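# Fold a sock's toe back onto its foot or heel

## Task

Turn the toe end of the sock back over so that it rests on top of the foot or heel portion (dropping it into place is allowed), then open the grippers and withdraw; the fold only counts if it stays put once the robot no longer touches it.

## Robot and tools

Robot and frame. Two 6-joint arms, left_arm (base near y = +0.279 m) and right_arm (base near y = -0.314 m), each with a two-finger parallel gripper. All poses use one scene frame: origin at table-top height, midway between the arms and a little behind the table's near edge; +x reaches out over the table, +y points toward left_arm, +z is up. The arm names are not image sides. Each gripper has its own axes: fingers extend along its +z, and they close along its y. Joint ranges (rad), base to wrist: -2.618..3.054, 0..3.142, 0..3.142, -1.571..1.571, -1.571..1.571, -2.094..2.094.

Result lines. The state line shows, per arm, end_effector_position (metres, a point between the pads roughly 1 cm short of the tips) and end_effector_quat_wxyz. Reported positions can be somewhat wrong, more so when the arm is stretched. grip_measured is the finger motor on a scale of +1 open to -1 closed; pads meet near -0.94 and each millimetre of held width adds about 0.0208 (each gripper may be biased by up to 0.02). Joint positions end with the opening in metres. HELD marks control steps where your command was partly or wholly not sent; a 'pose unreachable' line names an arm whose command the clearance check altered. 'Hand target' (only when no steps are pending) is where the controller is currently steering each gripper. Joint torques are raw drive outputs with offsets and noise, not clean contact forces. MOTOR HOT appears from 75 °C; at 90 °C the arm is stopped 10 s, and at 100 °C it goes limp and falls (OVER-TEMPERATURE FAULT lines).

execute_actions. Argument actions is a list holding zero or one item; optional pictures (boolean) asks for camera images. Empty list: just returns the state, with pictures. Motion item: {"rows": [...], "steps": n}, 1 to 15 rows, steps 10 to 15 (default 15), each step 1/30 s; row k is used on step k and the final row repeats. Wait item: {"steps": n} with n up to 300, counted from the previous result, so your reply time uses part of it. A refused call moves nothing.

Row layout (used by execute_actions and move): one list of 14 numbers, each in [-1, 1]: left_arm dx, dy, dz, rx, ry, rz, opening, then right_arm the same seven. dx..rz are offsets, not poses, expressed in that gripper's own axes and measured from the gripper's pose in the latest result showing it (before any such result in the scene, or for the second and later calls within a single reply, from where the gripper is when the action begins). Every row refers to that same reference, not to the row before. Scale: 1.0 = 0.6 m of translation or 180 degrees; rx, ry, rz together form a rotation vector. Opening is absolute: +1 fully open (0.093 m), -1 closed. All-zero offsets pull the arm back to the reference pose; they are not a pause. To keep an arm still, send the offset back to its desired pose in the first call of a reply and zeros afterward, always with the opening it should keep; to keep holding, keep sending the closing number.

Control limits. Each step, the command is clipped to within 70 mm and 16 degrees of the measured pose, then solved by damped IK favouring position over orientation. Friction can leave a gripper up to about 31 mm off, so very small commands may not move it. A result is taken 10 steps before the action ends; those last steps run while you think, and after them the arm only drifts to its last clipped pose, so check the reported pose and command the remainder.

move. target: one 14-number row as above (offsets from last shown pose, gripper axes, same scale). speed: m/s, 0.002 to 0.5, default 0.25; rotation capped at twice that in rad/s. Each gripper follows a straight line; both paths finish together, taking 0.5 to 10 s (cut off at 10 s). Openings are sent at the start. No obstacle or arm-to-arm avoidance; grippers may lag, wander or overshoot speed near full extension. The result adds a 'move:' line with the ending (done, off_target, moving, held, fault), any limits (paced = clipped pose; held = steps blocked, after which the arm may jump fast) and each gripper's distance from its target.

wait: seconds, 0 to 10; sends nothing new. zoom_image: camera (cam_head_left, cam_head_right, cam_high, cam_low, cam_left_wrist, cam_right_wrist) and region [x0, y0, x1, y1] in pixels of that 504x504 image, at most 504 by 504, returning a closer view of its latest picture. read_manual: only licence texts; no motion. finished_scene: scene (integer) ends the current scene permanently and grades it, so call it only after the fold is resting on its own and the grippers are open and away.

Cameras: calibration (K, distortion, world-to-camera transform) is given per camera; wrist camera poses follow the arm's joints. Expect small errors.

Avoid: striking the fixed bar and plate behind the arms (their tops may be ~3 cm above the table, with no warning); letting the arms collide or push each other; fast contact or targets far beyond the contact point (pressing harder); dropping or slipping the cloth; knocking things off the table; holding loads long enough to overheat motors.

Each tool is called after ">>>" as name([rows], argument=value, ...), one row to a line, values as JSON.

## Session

>>> execute_actions(actions=[])

Scene clock: 0.00 s of 5100.00 s.
left_arm: end_effector_position=(+0.3697, +0.2885, +0.3935) grip_measured=+0.982 end_effector_quat_wxyz=(+0.707, -0.008, +0.707, -0.007) | right_arm: end_effector_position=(+0.3687, -0.3109, +0.4037) grip_measured=+0.990 end_effector_quat_wxyz=(+0.710, -0.003, +0.704, +0.010)
Joint positions: left_arm=[ 0.015  1.044  1.058 -0.013  0.002 -0.002  0.092] | right_arm=[-0.001  1.056  1.062 -0.014 -0.009  0.006  0.093]
Joint velocities: left_arm=[ 0.012 -0.002  0.002 -0.022 -0.022  0.066 -0.001] | right_arm=[ 0.002  0.007 -0.012 -0.022 -0.007 -0.007  0.001]
Joint torques (N m, as the arm reports them, + toward a larger angle): no reading
Motor temperatures (°C, as the motors report them): left_arm=[25 29 26 26 24 23] | right_arm=[26 25 29 28 27 24]
Hand target (left_arm): +0.370, +0.288, +0.393; +0.707, -0.008, +0.707, -0.007
Hand target (right_arm): +0.369, -0.311, +0.404; +0.710, -0.003, +0.704, +0.010

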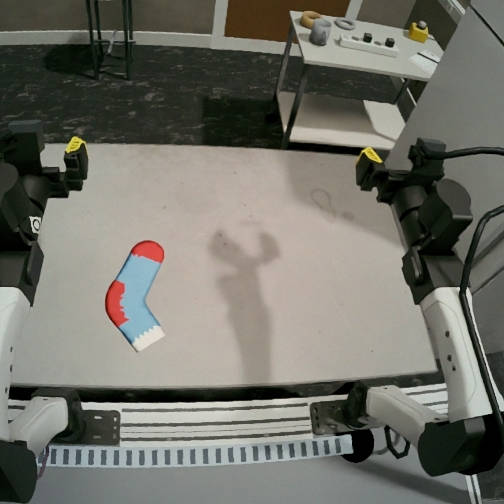

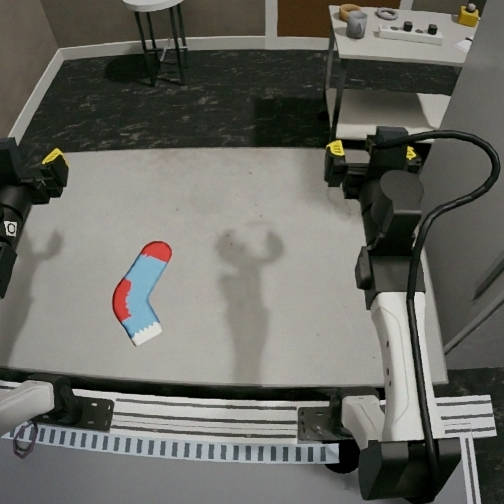

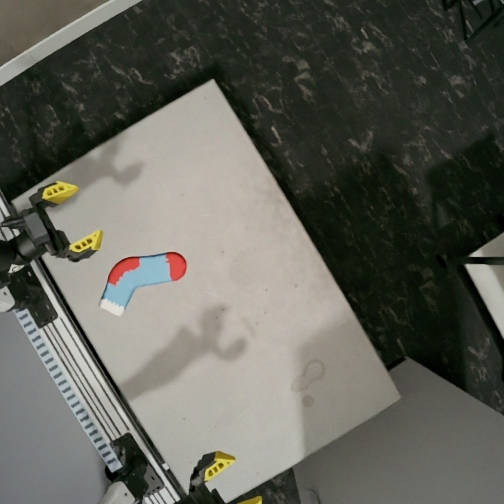

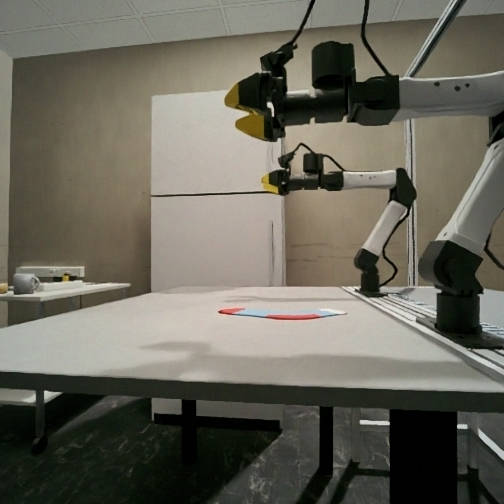

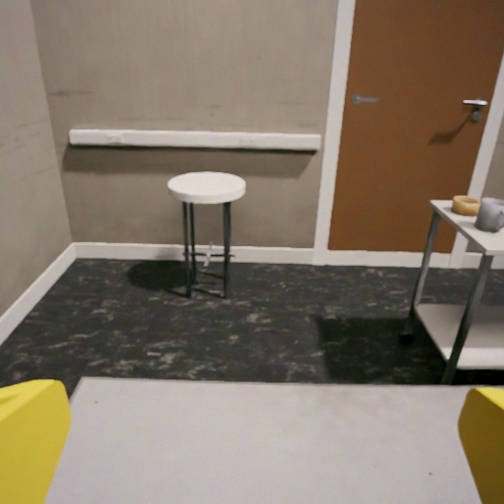

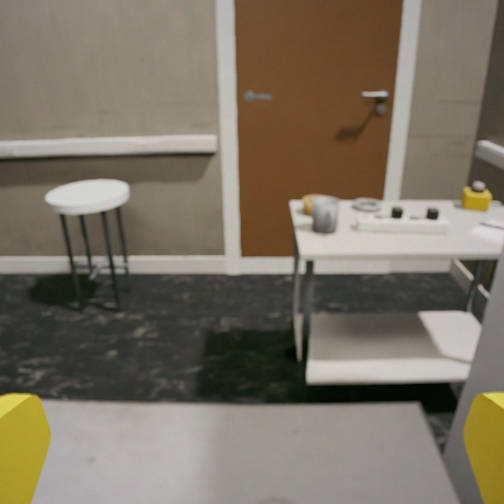

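>>> zoom_image(camera="cam_high", region=[75, 215, 215, 355])

Region (75, 215, 215, 355) of cam_high's 504x504 image, scaled by 3.600, with more detail than that image has.

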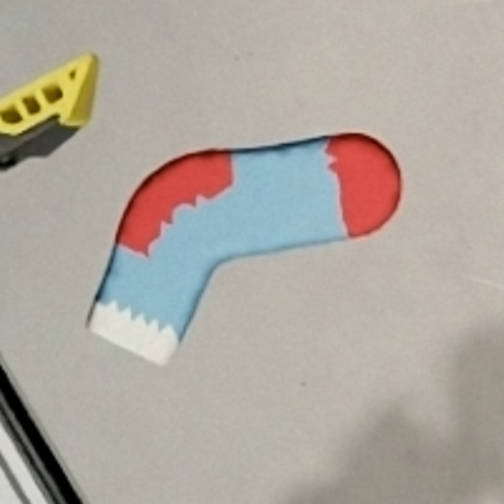

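>>> move(target=[0.489, -0.261, 0.084, -0.2965, 0.4338, -0.2965, 0.1, 0.556, 0.760, -0.306, -0.3600, 0.1715, -0.1135, -0.3], speed=0.3)

Scene clock: 8.73 s of 5100.00 s.
left_arm: end_effector_position=(+0.4188, +0.1264, +0.1039) grip_measured=+0.102 end_effector_quat_wxyz=(-0.001, -0.562, +0.827, -0.008) | right_arm: end_effector_position=(+0.1853, +0.1412, +0.0693) grip_measured=-0.297 end_effector_quat_wxyz=(+0.387, -0.491, +0.738, +0.253)
Joint positions: left_arm=[-0.344  2.333  2.296 -1.529 -0.008 -1.547  0.05 ] | right_arm=[1.17  1.868 0.961 0.288 0.003 0.01  0.031]
Joint velocities: left_arm=[-0.007  0.002 -0.002  0.022  0.095 -0.037 -0.   ] | right_arm=[-0.012  0.007  0.012 -0.037 -0.051  0.007 -0.   ]
Joint torques (N m, as the arm reports them, + toward a larger angle): left_arm=[  0.44 -13.7    8.96   0.12   0.    -0.13] | right_arm=[ 0.45 -8.22  9.44  1.76 -0.09  0.14]
Motor temperatures (°C, as the motors report them): left_arm=[25 29 28 28 24 23] | right_arm=[26 26 31 32 27 24]
Hand target (left_arm): +0.421, +0.127, +0.104; -0.006, -0.567, +0.824, -0.010
Hand target (right_arm): +0.184, +0.146, +0.067; +0.385, -0.495, +0.736, +0.256
Off the commanded pose (left_arm): 0.002 m, 1 deg.
Off the commanded pose (right_arm): 0.008 m, 1 deg.
Kept back: nothing.
After step 90, 1.87 s passed at rest.
move: done
camera_calibration (this result's frames):
cam_left_wrist: T_world_to_cam=[[0.933802, -0.357743, -0.00587922, -0.343762], [-0.317361, -0.835758, 0.448097, 0.230528], [-0.165217, -0.416568, -0.893965, 0.299947], [0, 0, 0, 1]] pos_world=[0.443722, 0.194636, 0.162822]
cam_right_wrist: T_world_to_cam=[[0.923144, -0.384427, -0.00462219, -0.114423], [-0.339375, -0.809191, -0.479619, 0.249747], [0.180638, 0.444326, -0.877465, 0.0432248], [0, 0, 0, 1]] pos_world=[0.182579, 0.1389, 0.157183]

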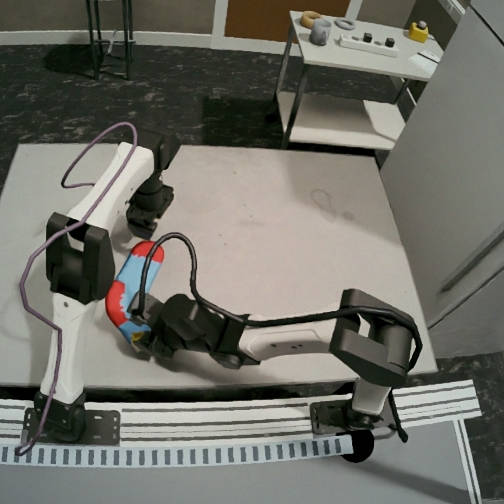

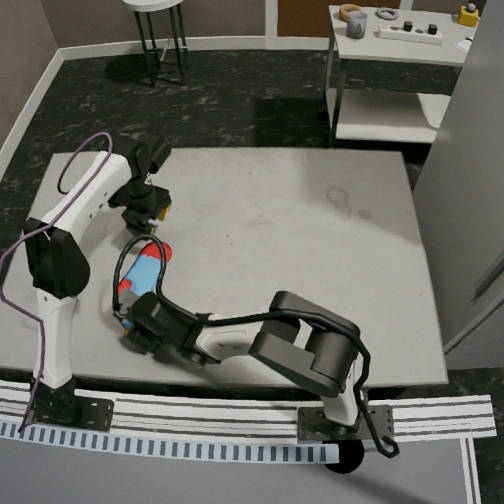

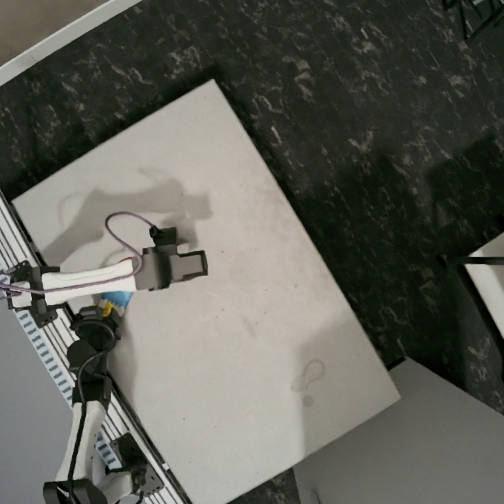

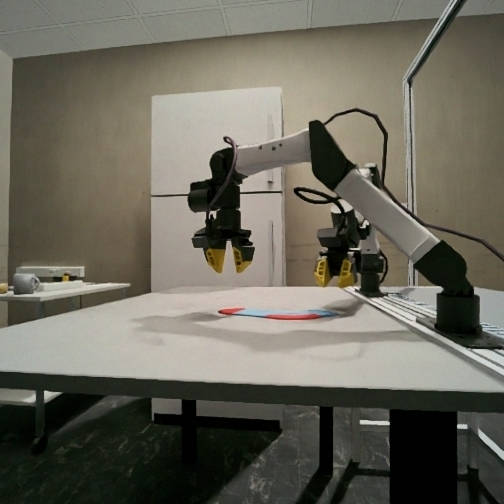

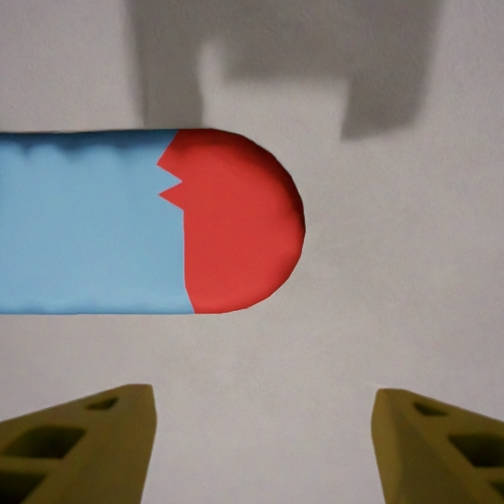

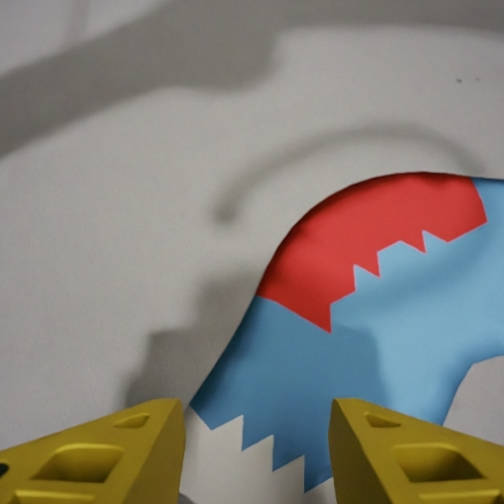

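>>> move(target=[-0.0187, 0.0017, 0.1562, 0, 0, 0, 0.1, 0, 0, 0, 0, 0, 0, -0.3], speed=0.08)

Scene clock: 11.93 s of 5100.00 s.
left_arm: end_effector_position=(+0.4198, +0.1329, +0.0187) grip_measured=+0.102 end_effector_quat_wxyz=(-0.007, -0.561, +0.827, -0.001) | right_arm: end_effector_position=(+0.1853, +0.1413, +0.0693) grip_measured=-0.297 end_effector_quat_wxyz=(+0.387, -0.491, +0.738, +0.253)
Joint positions: left_arm=[-0.325  2.332  1.956 -1.207 -0.006 -1.528  0.05 ] | right_arm=[1.17  1.868 0.961 0.288 0.002 0.01  0.031]
Joint velocities: left_arm=[-0.002 -0.007  0.007 -0.081  0.007  0.037 -0.001] | right_arm=[-0.007 -0.012 -0.012 -0.022  0.022 -0.007 -0.001]
Joint torques (N m, as the arm reports them, + toward a larger angle): left_arm=[  0.51 -15.24   4.15   0.59  -0.08   0.04] | right_arm=[ 0.18 -9.52  7.93  1.73  0.    0.1 ]
Motor temperatures (°C, as the motors report them): left_arm=[25 31 28 28 24 23] | right_arm=[26 27 31 32 27 24]
Hand target (left_arm): +0.423, +0.136, +0.010; -0.002, -0.562, +0.827, -0.007
Hand target (right_arm): +0.185, +0.141, +0.069; +0.387, -0.491, +0.738, +0.253
Off the commanded pose (left_arm): 0.010 m, 1 deg.
Off the commanded pose (right_arm): 0.000 m, 0 deg.
Kept back: nothing.
move: done
camera_calibration (this result's frames):
cam_left_wrist: T_world_to_cam=[[0.933416, -0.357999, -0.0238982, -0.342394], [-0.309779, -0.837715, 0.449745, 0.271556], [-0.181028, -0.412397, -0.892837, 0.232773], [0, 0, 0, 1]] pos_world=[0.445857, 0.200904, 0.0775143]
cam_right_wrist: T_world_to_cam=[[0.923263, -0.384137, -0.0048404, -0.114407], [-0.339219, -0.80926, -0.479614, 0.249727], [0.18032, 0.444452, -0.877466, 0.0432648], [0, 0, 0, 1]] pos_world=[0.182538, 0.138917, 0.157182]

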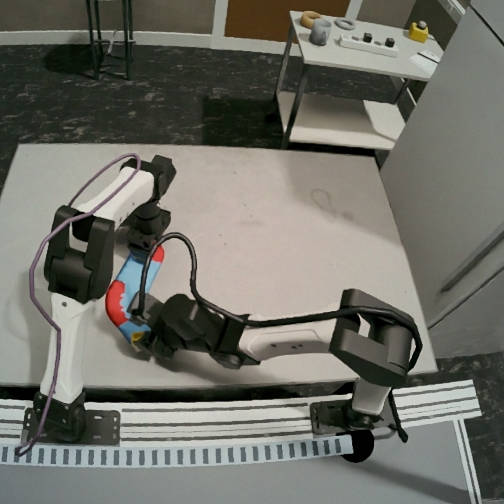

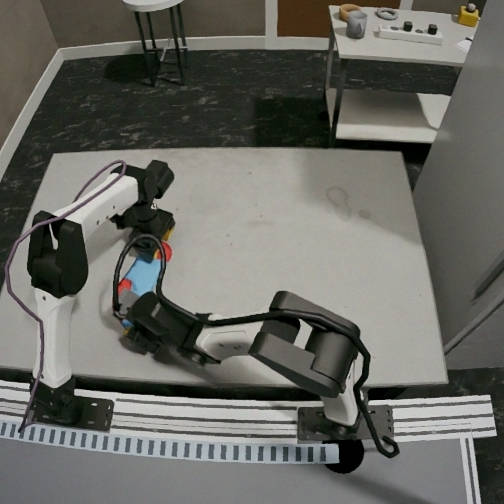

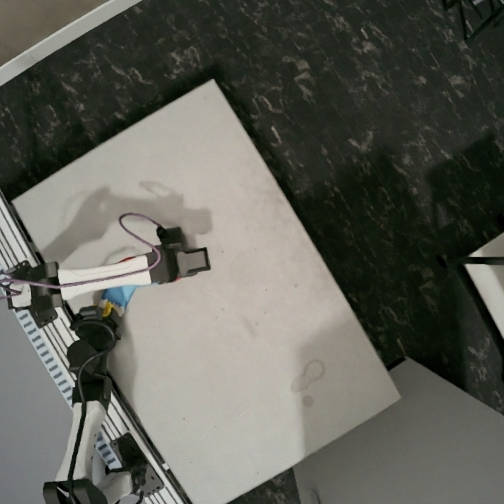

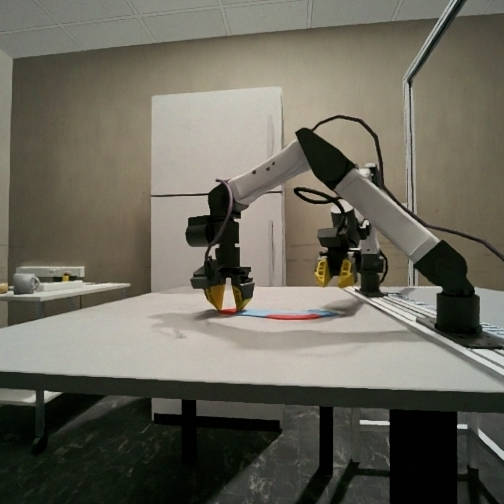

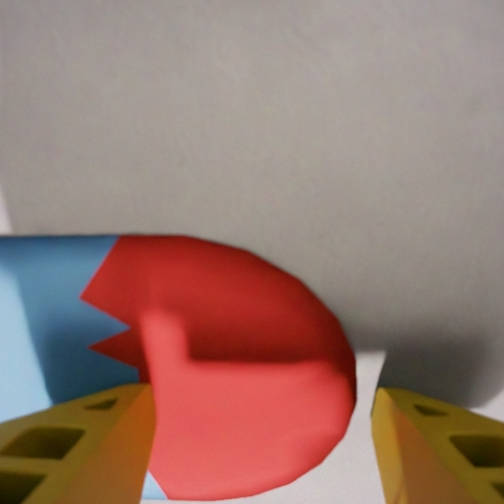

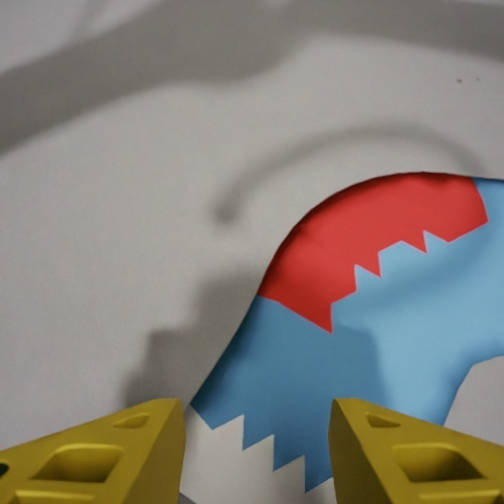

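>>> execute_actions([
  {"rows": [[0,0,0.0167,0,0,0,0.1,0,0,0,0,0,0,-0.3],[0,0,0.0167,0,0,0,0.1,0,0,0,0,0,0,-0.3],[0,0,0.0167,0,0,0,0.1,0,0,0,0,0,0,-0.3],[0,0,0.0167,0,0,0,0.0,0,0,0,0,0,0,-0.3],[0,0,0.0167,0,0,0,-0.1,0,0,0,0,0,0,-0.3],[0,0,0.0167,0,0,0,-0.2,0,0,0,0,0,0,-0.3],[0,0,0.0167,0,0,0,-0.3,0,0,0,0,0,0,-0.3],[0,0,0.0167,0,0,0,-0.4,0,0,0,0,0,0,-0.3],[0,0,0.0167,0,0,0,-0.5,0,0,0,0,0,0,-0.3],[0,0,0.0167,0,0,0,-0.6,0,0,0,0,0,0,-0.3],[0,0,0.0167,0,0,0,-0.7,0,0,0,0,0,0,-0.3],[0,0,0.0167,0,0,0,-0.8,0,0,0,0,0,0,-0.3],[0,0,0.0167,0,0,0,-0.9,0,0,0,0,0,0,-0.3],[0,0,0.0167,0,0,0,-1.0,0,0,0,0,0,0,-0.3]], "steps": 15},
])

>>> wait(seconds=0.4)

Scene clock: 12.77 s of 5100.00 s.
left_arm: end_effector_position=(+0.4196, +0.1330, +0.0187) grip_measured=-0.053 end_effector_quat_wxyz=(-0.008, -0.561, +0.828, -0.000) | right_arm: end_effector_position=(+0.1853, +0.1413, +0.0693) grip_measured=-0.297 end_effector_quat_wxyz=(+0.387, -0.491, +0.738, +0.253)
Joint positions: left_arm=[-0.325  2.332  1.956 -1.208 -0.006 -1.527  0.043] | right_arm=[1.17  1.868 0.961 0.288 0.002 0.01  0.031]
Joint velocities: left_arm=[-0.002  0.002 -0.007 -0.11   0.007 -0.051 -0.091] | right_arm=[-0.017 -0.012 -0.007 -0.037 -0.037 -0.022 -0.001]
Joint torques (N m, as the arm reports them, + toward a larger angle): left_arm=[  0.13 -14.69   4.62   0.52  -0.04  -0.06] | right_arm=[ 0.18 -9.44  8.18  1.73 -0.01  0.14]
Motor temperatures (°C, as the motors report them): left_arm=[25 31 28 28 24 23] | right_arm=[26 27 31 32 27 24]
Steps of this call (steps 1 to 20: nothing new was sent; steps 21 to 25: the first 5 steps of this action). Readings (end_effector_position):
21: left_arm (+0.4198, +0.1329, +0.0187) | right_arm (+0.1853, +0.1413, +0.0693)
22: left_arm (+0.4198, +0.1329, +0.0187) | right_arm (+0.1853, +0.1413, +0.0693)
24: left_arm (+0.4197, +0.1330, +0.0187) | right_arm (+0.1853, +0.1413, +0.0693)
25: the state above

Scene clock: 13.50 s of 5100.00 s.
left_arm: end_effector_position=(+0.4199, +0.1329, +0.0187) grip_measured=-1.000 end_effector_quat_wxyz=(-0.007, -0.561, +0.828, -0.001) | right_arm: end_effector_position=(+0.1853, +0.1413, +0.0693) grip_measured=-0.297 end_effector_quat_wxyz=(+0.387, -0.491, +0.738, +0.253)
Joint positions: left_arm=[-0.325  2.332  1.956 -1.207 -0.006 -1.527  0.   ] | right_arm=[1.17  1.868 0.961 0.288 0.002 0.01  0.031]
Joint velocities: left_arm=[-0.032 -0.002 -0.007  0.022 -0.022 -0.022  0.   ] | right_arm=[-0.002  0.012 -0.007  0.037 -0.007 -0.037 -0.   ]
Joint torques (N m, as the arm reports them, + toward a larger angle): left_arm=[ -0.11 -14.58   4.58   0.46  -0.06  -0.05] | right_arm=[ 0.35 -9.49  8.15  1.68 -0.03  0.11]
Motor temperatures (°C, as the motors report them): left_arm=[25 31 28 28 24 23] | right_arm=[26 27 31 33 27 24]
Hand target (left_arm): +0.420, +0.133, +0.009; -0.008, -0.561, +0.828, -0.000
Hand target (right_arm): +0.185, +0.141, +0.069; +0.387, -0.491, +0.738, +0.253
Off the commanded pose (left_arm): 0.010 m, 0 deg.
Off the commanded pose (right_arm): 0.000 m, 0 deg.
Kept back: nothing.
Steps of this call (steps 1 to 10: the last 10 steps of your previous action; steps 11 to 22: nothing new was sent). Readings (end_effector_position):
1: left_arm (+0.4194, +0.1331, +0.0187) | right_arm (+0.1853, +0.1413, +0.0693)
2: left_arm (+0.4192, +0.1331, +0.0187) | right_arm (+0.1853, +0.1413, +0.0693)
4: left_arm (+0.4190, +0.1332, +0.0187) | right_arm (+0.1853, +0.1413, +0.0693)
8: left_arm (+0.4184, +0.1334, +0.0187) | right_arm (+0.1853, +0.1413, +0.0693)
22: the state above
camera_calibration (this result's frames):
cam_left_wrist: T_world_to_cam=[[0.933154, -0.358707, -0.0235072, -0.342289], [-0.310577, -0.83742, 0.449744, 0.271854], [-0.181012, -0.412379, -0.892848, 0.232766], [0, 0, 0, 1]] pos_world=[0.445974, 0.200862, 0.0775141]
cam_right_wrist: T_world_to_cam=[[0.923263, -0.384137, -0.0048404, -0.114407], [-0.339219, -0.80926, -0.479614, 0.249727], [0.18032, 0.444452, -0.877466, 0.0432648], [0, 0, 0, 1]] pos_world=[0.182538, 0.138917, 0.157182]

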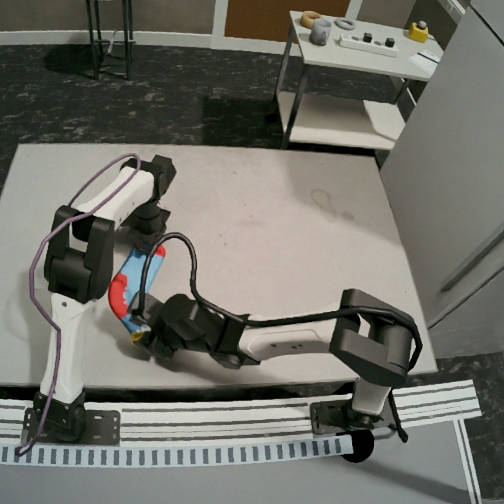

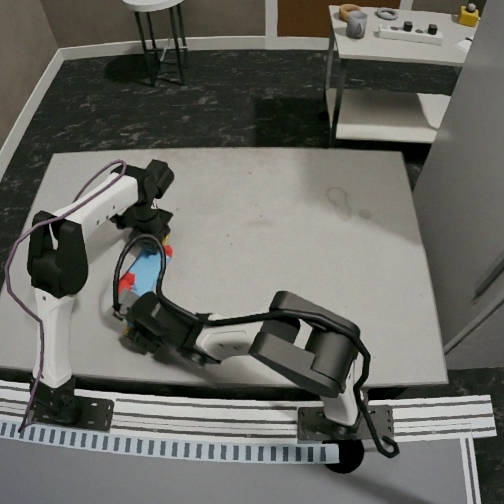

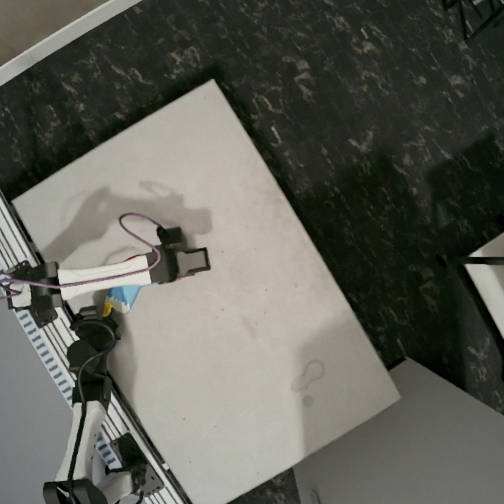

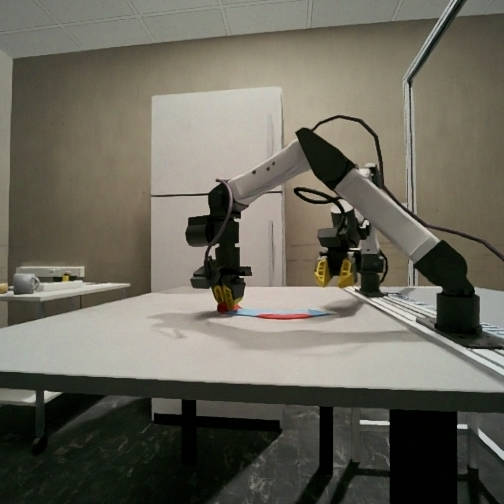

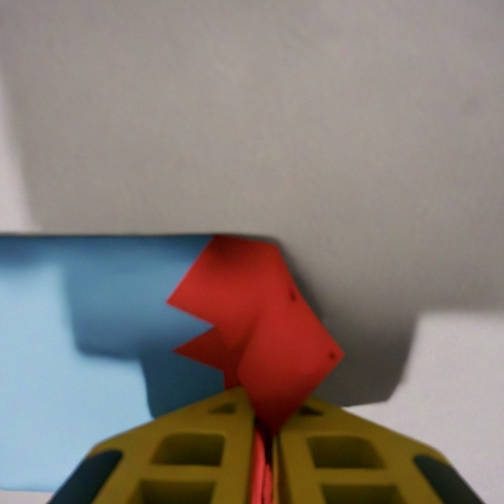

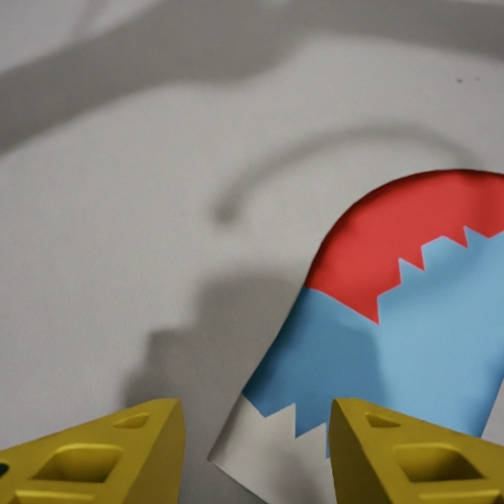

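>>> move(target=[0, 0.025, -0.083, 0, 0, 0, -1, 0.0675, -0.0607, 0.0823, 0, 0, 0, -0.3], speed=0.07)

Scene clock: 15.87 s of 5100.00 s.
left_arm: end_effector_position=(+0.4018, +0.1399, +0.0523) grip_measured=-1.000 end_effector_quat_wxyz=(-0.017, -0.561, +0.828, +0.013) | right_arm: end_effector_position=(+0.2229, +0.1439, +0.0174) grip_measured=-0.297 end_effector_quat_wxyz=(+0.394, -0.489, +0.734, +0.259)
Joint positions: left_arm=[-0.325  2.266  1.977 -1.328 -0.006 -1.527  0.   ] | right_arm=[ 1.08   2.07   0.968  0.501 -0.073 -0.04   0.031]
Joint velocities: left_arm=[-0.002  0.022  0.002  0.007 -0.066 -0.022  0.   ] | right_arm=[ 0.002 -0.002  0.007  0.037  0.022  0.007 -0.   ]
Joint torques (N m, as the arm reports them, + toward a larger angle): left_arm=[ -0.05 -16.78   8.9    0.02  -0.06  -0.04] | right_arm=[-0.54 -8.5   8.2   1.67 -0.15  0.02]
Motor temperatures (°C, as the motors report them): left_arm=[25 33 29 28 24 23] | right_arm=[26 28 32 33 27 24]
Hand target (left_arm): +0.406, +0.139, +0.069; -0.007, -0.561, +0.828, -0.001
Hand target (right_arm): +0.227, +0.143, +0.008; +0.387, -0.491, +0.738, +0.254
Off the commanded pose (left_arm): 0.017 m, 2 deg.
Off the commanded pose (right_arm): 0.010 m, 1 deg.
Kept back: nothing.
move: off_target (left_arm)
camera_calibration (this result's frames):
cam_left_wrist: T_world_to_cam=[[0.931601, -0.35886, -0.0577864, -0.319594], [-0.296545, -0.842308, 0.450087, 0.252018], [-0.210192, -0.402166, -0.891113, 0.272548], [0, 0, 0, 1]] pos_world=[0.429756, 0.207197, 0.110973]
cam_right_wrist: T_world_to_cam=[[0.923701, -0.383069, -0.00586972, -0.148612], [-0.335215, -0.800702, -0.496495, 0.237877], [0.185492, 0.460581, -0.86802, -0.0138628], [0, 0, 0, 1]] pos_world=[0.219585, 0.139925, 0.105199]

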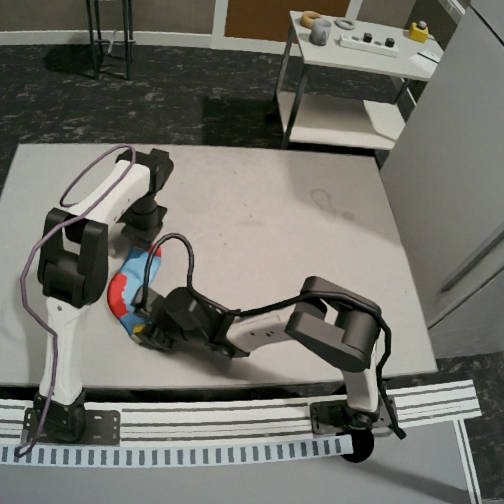

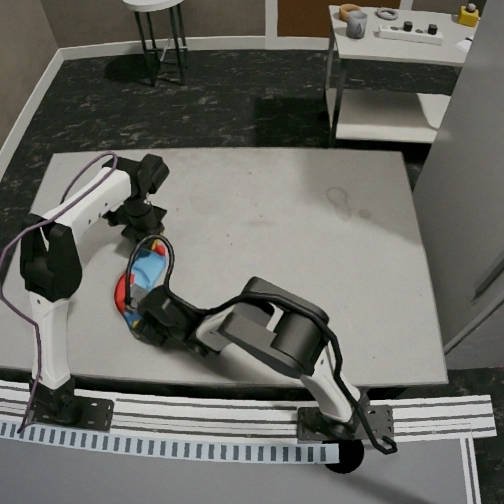

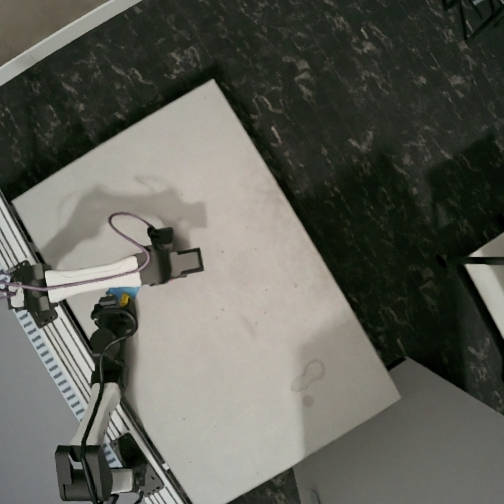

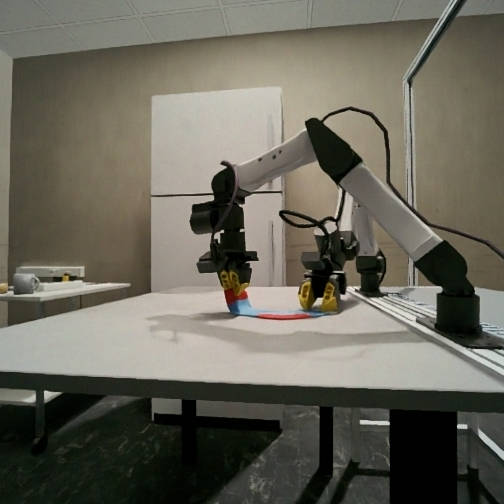

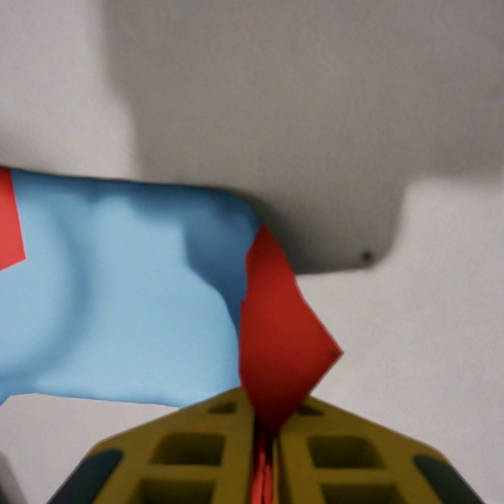

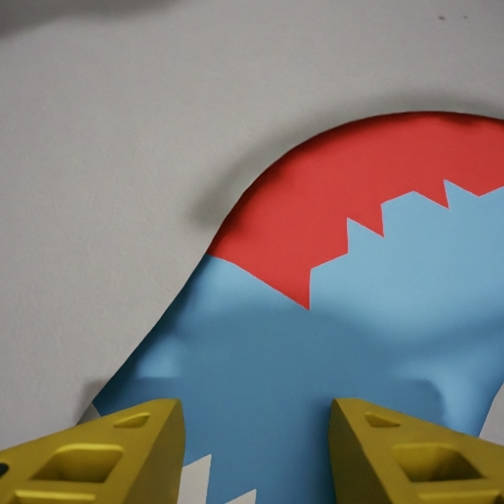

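>>> move(target=[-0.005, 0.0667, -0.0667, 0, 0, 0, -1, 0.0137, 0, 0.0095, 0, 0, 0, -0.3], speed=0.08)

Scene clock: 17.83 s of 5100.00 s.
left_arm: end_effector_position=(+0.3751, +0.1500, +0.0922) grip_measured=-1.000 end_effector_quat_wxyz=(-0.012, -0.559, +0.829, +0.005) | right_arm: end_effector_position=(+0.2247, +0.1475, +0.0235) grip_measured=-0.297 end_effector_quat_wxyz=(+0.406, -0.486, +0.727, +0.265)
Joint positions: left_arm=[-0.325  2.112  1.888 -1.375 -0.006 -1.523  0.   ] | right_arm=[ 1.08   2.071  0.968  0.532 -0.073 -0.041  0.031]
Joint velocities: left_arm=[ 0.007  0.002  0.012 -0.022 -0.022  0.007  0.   ] | right_arm=[-0.007  0.002 -0.002 -0.022 -0.007  0.095 -0.001]
Joint torques (N m, as the arm reports them, + toward a larger angle): left_arm=[  0.81 -15.1    4.6    0.07  -0.06   0.04] | right_arm=[ 0.24 -8.21  6.55  1.79 -0.05  0.12]
Motor temperatures (°C, as the motors report them): left_arm=[25 34 29 28 24 23] | right_arm=[26 29 32 33 27 24]
Hand target (left_arm): +0.367, +0.157, +0.094; -0.018, -0.561, +0.828, +0.013
Hand target (right_arm): +0.223, +0.144, +0.008; +0.394, -0.489, +0.734, +0.259
Off the commanded pose (left_arm): 0.011 m, 1 deg.
Off the commanded pose (right_arm): 0.017 m, 2 deg.
Kept back: nothing.
move: off_target (left_arm, right_arm)
camera_calibration (this result's frames):
cam_left_wrist: T_world_to_cam=[[0.931088, -0.362736, -0.0386919, -0.289785], [-0.30787, -0.838259, 0.450043, 0.238301], [-0.19568, -0.407117, -0.892168, 0.301983], [0, 0, 0, 1]] pos_world=[0.402273, 0.217585, 0.150962]
cam_right_wrist: T_world_to_cam=[[0.924072, -0.38221, -0.0025118, -0.149144], [-0.326991, -0.787131, -0.522973, 0.241247], [0.197909, 0.484086, -0.852345, -0.0171605], [0, 0, 0, 1]] pos_world=[0.220102, 0.141195, 0.111164]

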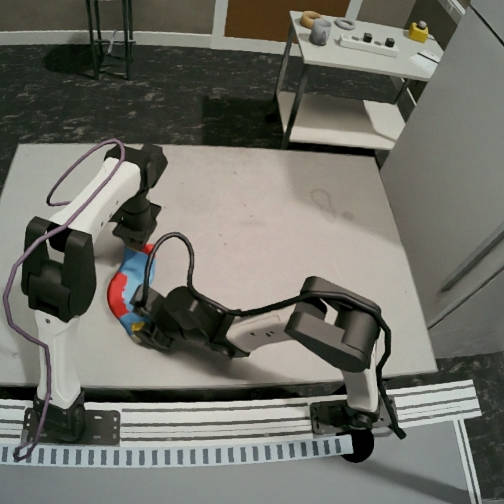

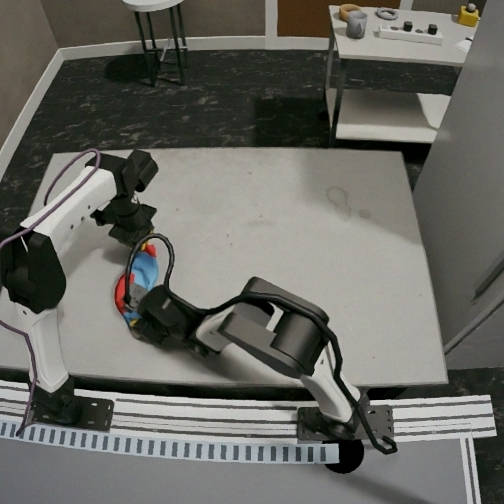

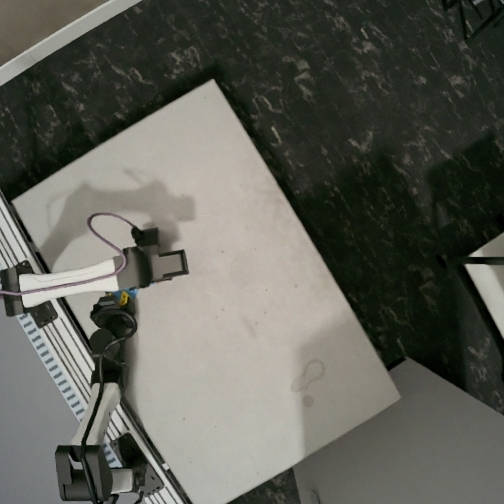

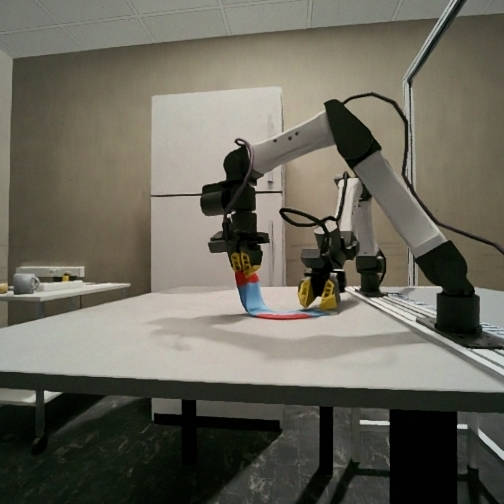

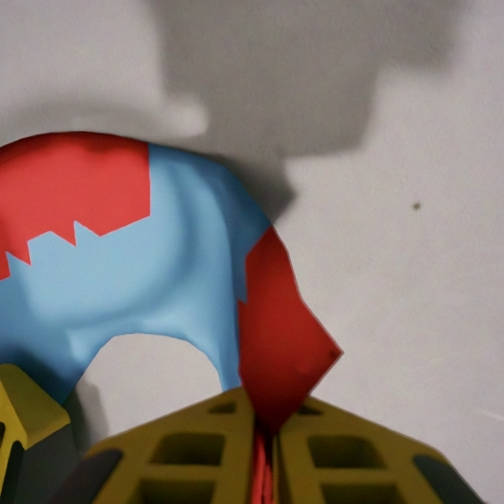

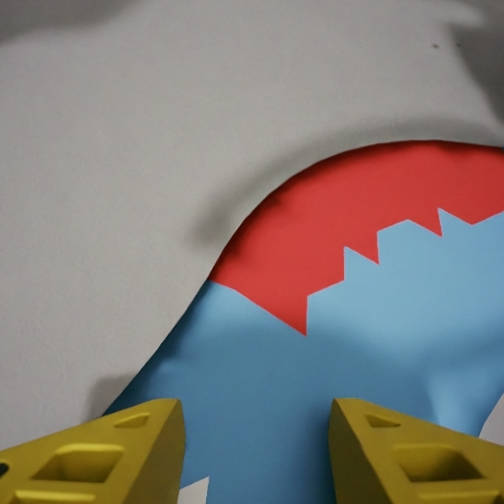

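>>> move(target=[0, 0, 0, 0, 0, 0, -1, 0.0396, 0, 0.0247, 0, 0.01, 0, -0.3], speed=0.05)

Scene clock: 19.13 s of 5100.00 s.
left_arm: end_effector_position=(+0.3749, +0.1501, +0.0922) grip_measured=-1.000 end_effector_quat_wxyz=(-0.012, -0.559, +0.829, +0.005) | right_arm: end_effector_position=(+0.2270, +0.1517, +0.0165) grip_measured=-0.297 end_effector_quat_wxyz=(+0.415, -0.483, +0.722, +0.270)
Joint positions: left_arm=[-0.325  2.112  1.888 -1.376 -0.006 -1.523  0.   ] | right_arm=[ 1.08   2.113  0.968  0.599 -0.073 -0.041  0.031]
Joint velocities: left_arm=[-0.002 -0.007 -0.002  0.022  0.007 -0.125  0.   ] | right_arm=[ 0.002  0.002 -0.012  0.037  0.022 -0.007  0.   ]
Joint torques (N m, as the arm reports them, + toward a larger angle): left_arm=[ -0.09 -13.24   6.78   0.14  -0.06  -0.05] | right_arm=[ 0.07 -8.13  7.28  1.56 -0.03  0.09]
Motor temperatures (°C, as the motors report them): left_arm=[25 34 29 28 24 23] | right_arm=[26 29 32 33 27 24]
Hand target (left_arm): +0.375, +0.150, +0.092; -0.012, -0.559, +0.829, +0.005
Hand target (right_arm): +0.225, +0.147, -0.004; +0.394, -0.490, +0.734, +0.258
Off the commanded pose (left_arm): 0.000 m, 0 deg.
Off the commanded pose (right_arm): 0.021 m, 3 deg.
Kept back: nothing.
move: off_target (right_arm)
camera_calibration (this result's frames):
cam_left_wrist: T_world_to_cam=[[0.931055, -0.36274, -0.0394536, -0.289517], [-0.307558, -0.838367, 0.450054, 0.238195], [-0.196329, -0.40689, -0.89213, 0.302183], [0, 0, 0, 1]] pos_world=[0.402142, 0.217631, 0.150963]
cam_right_wrist: T_world_to_cam=[[0.924208, -0.381889, -0.00031544, -0.149782], [-0.32063, -0.775506, -0.543863, 0.238652], [0.207451, 0.502744, -0.839174, -0.0308459], [0, 0, 0, 1]] pos_world=[0.221347, 0.143384, 0.103862]

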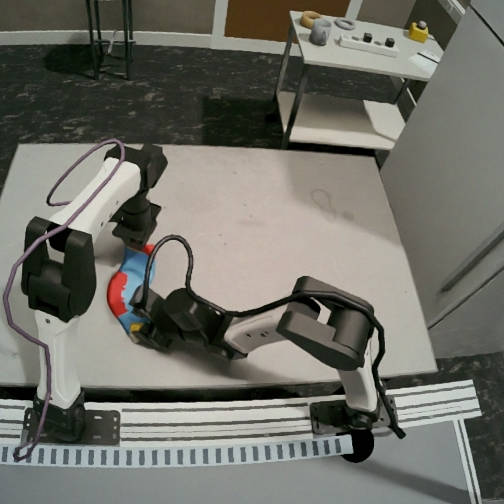

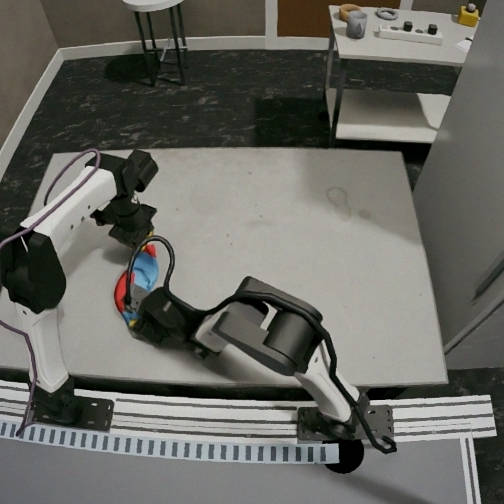

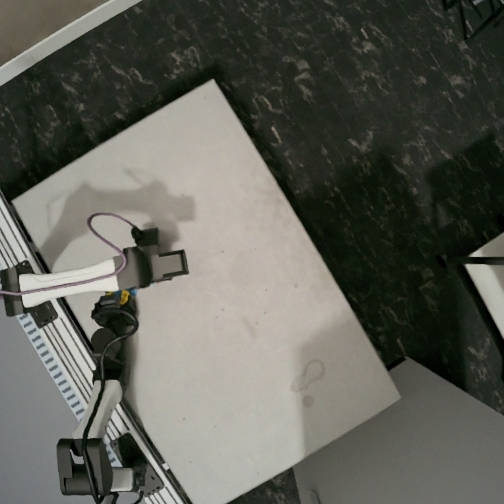

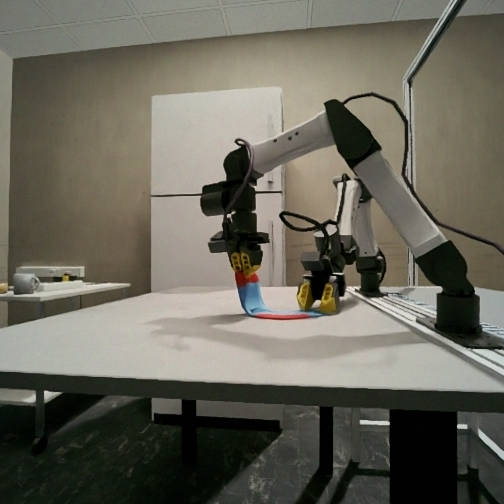

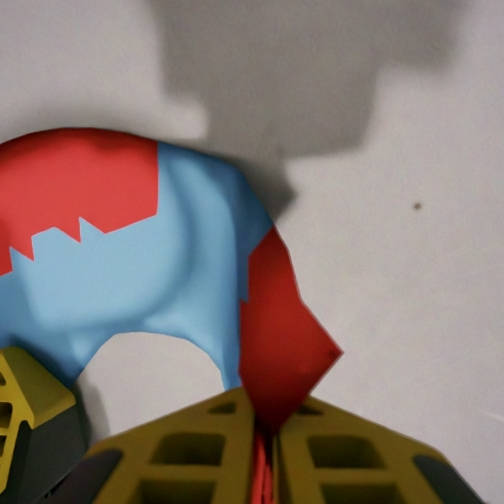

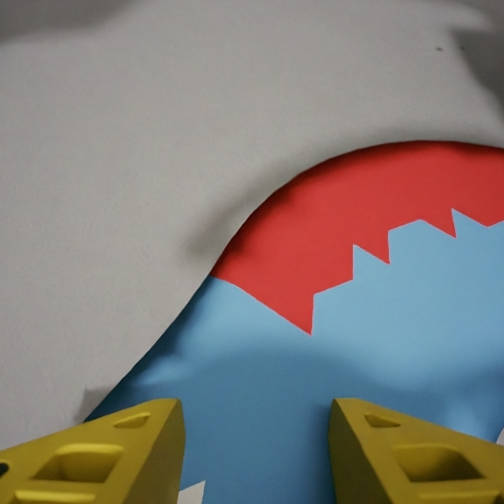

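>>> execute_actions([
  {"rows": [[0,0.007,0.001,0,0,0,-1,0.0337,0,0.01,0,0.017,0,-0.3],[0,0.014,0.002,0,0,0,-1,0.0337,0,0.01,0,0.017,0,-0.3],[0,0.021,0.003,0,0,0,-1,0.0337,0,0.01,0,0.017,0,-0.3],[0,0.028,0.004,0,0,0,-1,0.0337,0,0.01,0,0.017,0,-0.3],[0,0.035,0.005,0,0,0,-1,0.0337,0,0.01,0,0.017,0,-0.3],[0,0.041,0.006,0,0,0,-1,0.0337,0,0.01,0,0.017,0,-0.3],[0,0.047,0.007,0,0,0,-1,0.0337,0,0.01,0,0.017,0,-0.3],[0,0.053,0.008,0,0,0,-1,0.0337,0,0.01,0,0.017,0,-0.3],[0,0.059,0.010,0,0,0,-1,0.0337,0,0.01,0,0.017,0,-0.3],[0,0.065,0.012,0,0,0,-1,0.0337,0,0.01,0,0.017,0,-0.3],[0,0.071,0.014,0,0,0,-1,0.0337,0,0.01,0,0.017,0,-0.3],[0,0.076,0.016,0,0,0,-1,0.0337,0,0.01,0,0.017,0,-0.3],[0,0.081,0.019,0,0,0,-1,0.0337,0,0.01,0,0.017,0,-0.3],[0,0.086,0.022,0,0,0,-1,0.0337,0,0.01,0,0.017,0,-0.3],[0,0.09,0.025,0,0,0,-1,0.0337,0,0.01,0,0.017,0,-0.3]], "steps": 15},
])

>>> wait(seconds=0.5)

Scene clock: 20.83 s of 5100.00 s.
left_arm: end_effector_position=(+0.3647, +0.1535, +0.0870) grip_measured=-1.000 end_effector_quat_wxyz=(-0.016, -0.559, +0.829, +0.011) | right_arm: end_effector_position=(+0.2270, +0.1518, +0.0167) grip_measured=-0.297 end_effector_quat_wxyz=(+0.416, -0.483, +0.722, +0.271)
Joint positions: left_arm=[-0.325  2.081  1.819 -1.353 -0.006 -1.523  0.   ] | right_arm=[ 1.08   2.113  0.968  0.601 -0.073 -0.041  0.031]
Joint velocities: left_arm=[ 0.022 -0.379 -0.779  0.168 -0.051 -0.066  0.   ] | right_arm=[-0.002 -0.007 -0.007  0.022 -0.081 -0.007  0.   ]
Joint torques (N m, as the arm reports them, + toward a larger angle): left_arm=[  0.12 -15.38   5.18   0.16  -0.05  -0.02] | right_arm=[ 0.16 -8.36  7.13  1.54 -0.02  0.08]
Motor temperatures (°C, as the motors report them): left_arm=[25 35 29 27 24 23] | right_arm=[26 29 32 33 27 24]
Steps of this call (steps 1 to 46: nothing new was sent; steps 47 to 51: the first 5 steps of this action). Readings (end_effector_position):
47: left_arm (+0.3749, +0.1501, +0.0922) | right_arm (+0.2270, +0.1518, +0.0166)
48: left_arm (+0.3747, +0.1501, +0.0917) | right_arm (+0.2270, +0.1518, +0.0167)
50: left_arm (+0.3693, +0.1520, +0.0887) | right_arm (+0.2270, +0.1518, +0.0167)
51: the state above

Scene clock: 21.67 s of 5100.00 s.
left_arm: end_effector_position=(+0.3258, +0.1669, +0.0768) grip_measured=-1.000 end_effector_quat_wxyz=(-0.018, -0.559, +0.829, +0.014) | right_arm: end_effector_position=(+0.2270, +0.1518, +0.0167) grip_measured=-0.297 end_effector_quat_wxyz=(+0.416, -0.483, +0.722, +0.271)
Joint positions: left_arm=[-0.325  1.923  1.553 -1.25  -0.006 -1.522  0.   ] | right_arm=[ 1.08   2.113  0.968  0.601 -0.073 -0.041  0.031]
Joint velocities: left_arm=[-0.002  0.012 -0.012 -0.051 -0.007 -0.066  0.   ] | right_arm=[-0.002 -0.007 -0.012  0.037 -0.066  0.037  0.001]
Joint torques (N m, as the arm reports them, + toward a larger angle): left_arm=[  0.54 -13.18   4.82   0.21  -0.06   0.02] | right_arm=[ 0.33 -8.31  7.02  1.55 -0.04  0.07]
Motor temperatures (°C, as the motors report them): left_arm=[25 35 29 27 24 23] | right_arm=[26 29 32 34 27 24]
Hand target (left_arm): +0.325, +0.170, +0.078; -0.013, -0.559, +0.829, +0.008
Hand target (right_arm): +0.225, +0.146, -0.003; +0.396, -0.490, +0.733, +0.258
Off the commanded pose (left_arm): 0.004 m, 1 deg.
Off the commanded pose (right_arm): 0.021 m, 3 deg.
Kept back: nothing.
Steps of this call (steps 1 to 10: the last 10 steps of your previous action; steps 11 to 25: nothing new was sent). Readings (end_effector_position):
1: left_arm (+0.3595, +0.1553, +0.0854) | right_arm (+0.2270, +0.1518, +0.0167)
2: left_arm (+0.3547, +0.1570, +0.0844) | right_arm (+0.2270, +0.1518, +0.0167)
4: left_arm (+0.3457, +0.1601, +0.0831) | right_arm (+0.2270, +0.1518, +0.0167)
8: left_arm (+0.3314, +0.1650, +0.0820) | right_arm (+0.2270, +0.1518, +0.0167)
25: the state above
camera_calibration (this result's frames):
cam_left_wrist: T_world_to_cam=[[0.929644, -0.363479, -0.0603798, -0.23613], [-0.299618, -0.841112, 0.450288, 0.242007], [-0.214456, -0.400516, -0.89084, 0.290323], [0, 0, 0, 1]] pos_world=[0.354289, 0.234006, 0.135401]
cam_right_wrist: T_world_to_cam=[[0.924216, -0.381871, -0.000180006, -0.149803], [-0.32023, -0.774775, -0.545138, 0.238752], [0.208033, 0.503883, -0.838346, -0.0310997], [0, 0, 0, 1]] pos_world=[0.221376, 0.143444, 0.104053]

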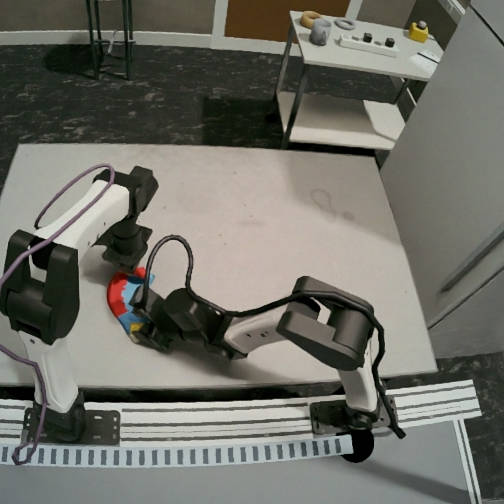

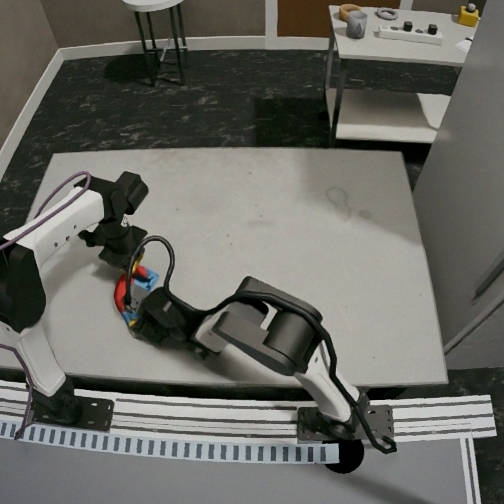

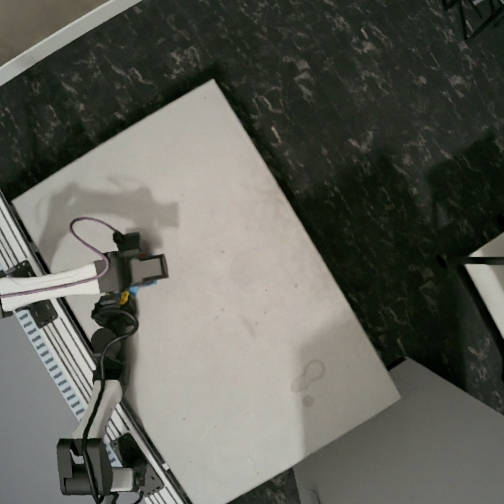

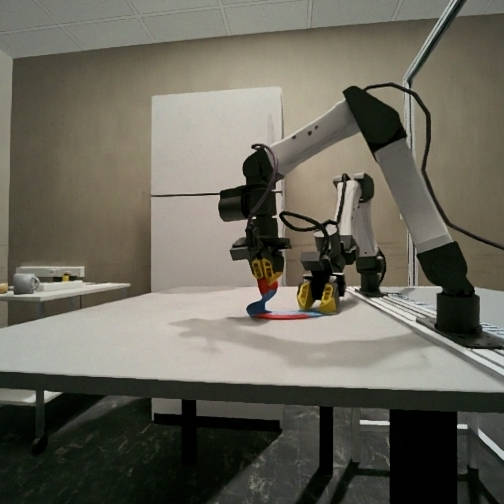

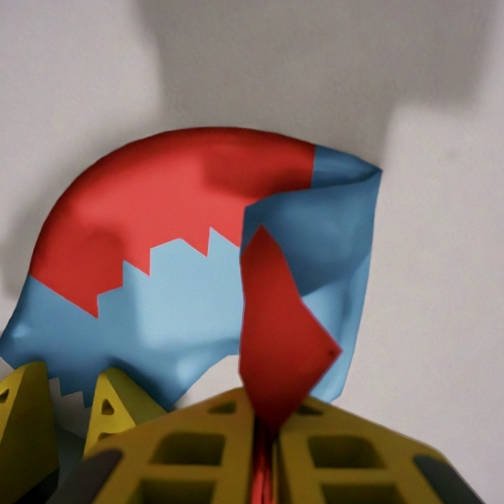

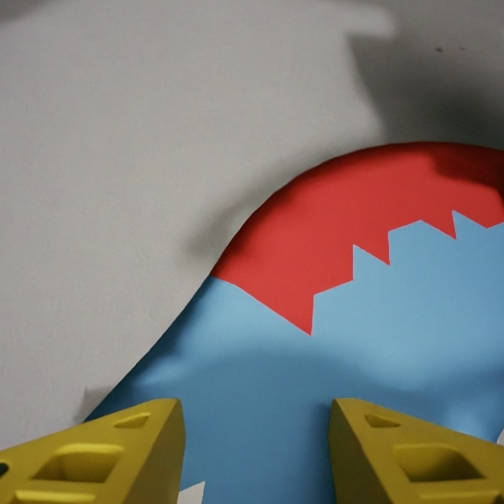

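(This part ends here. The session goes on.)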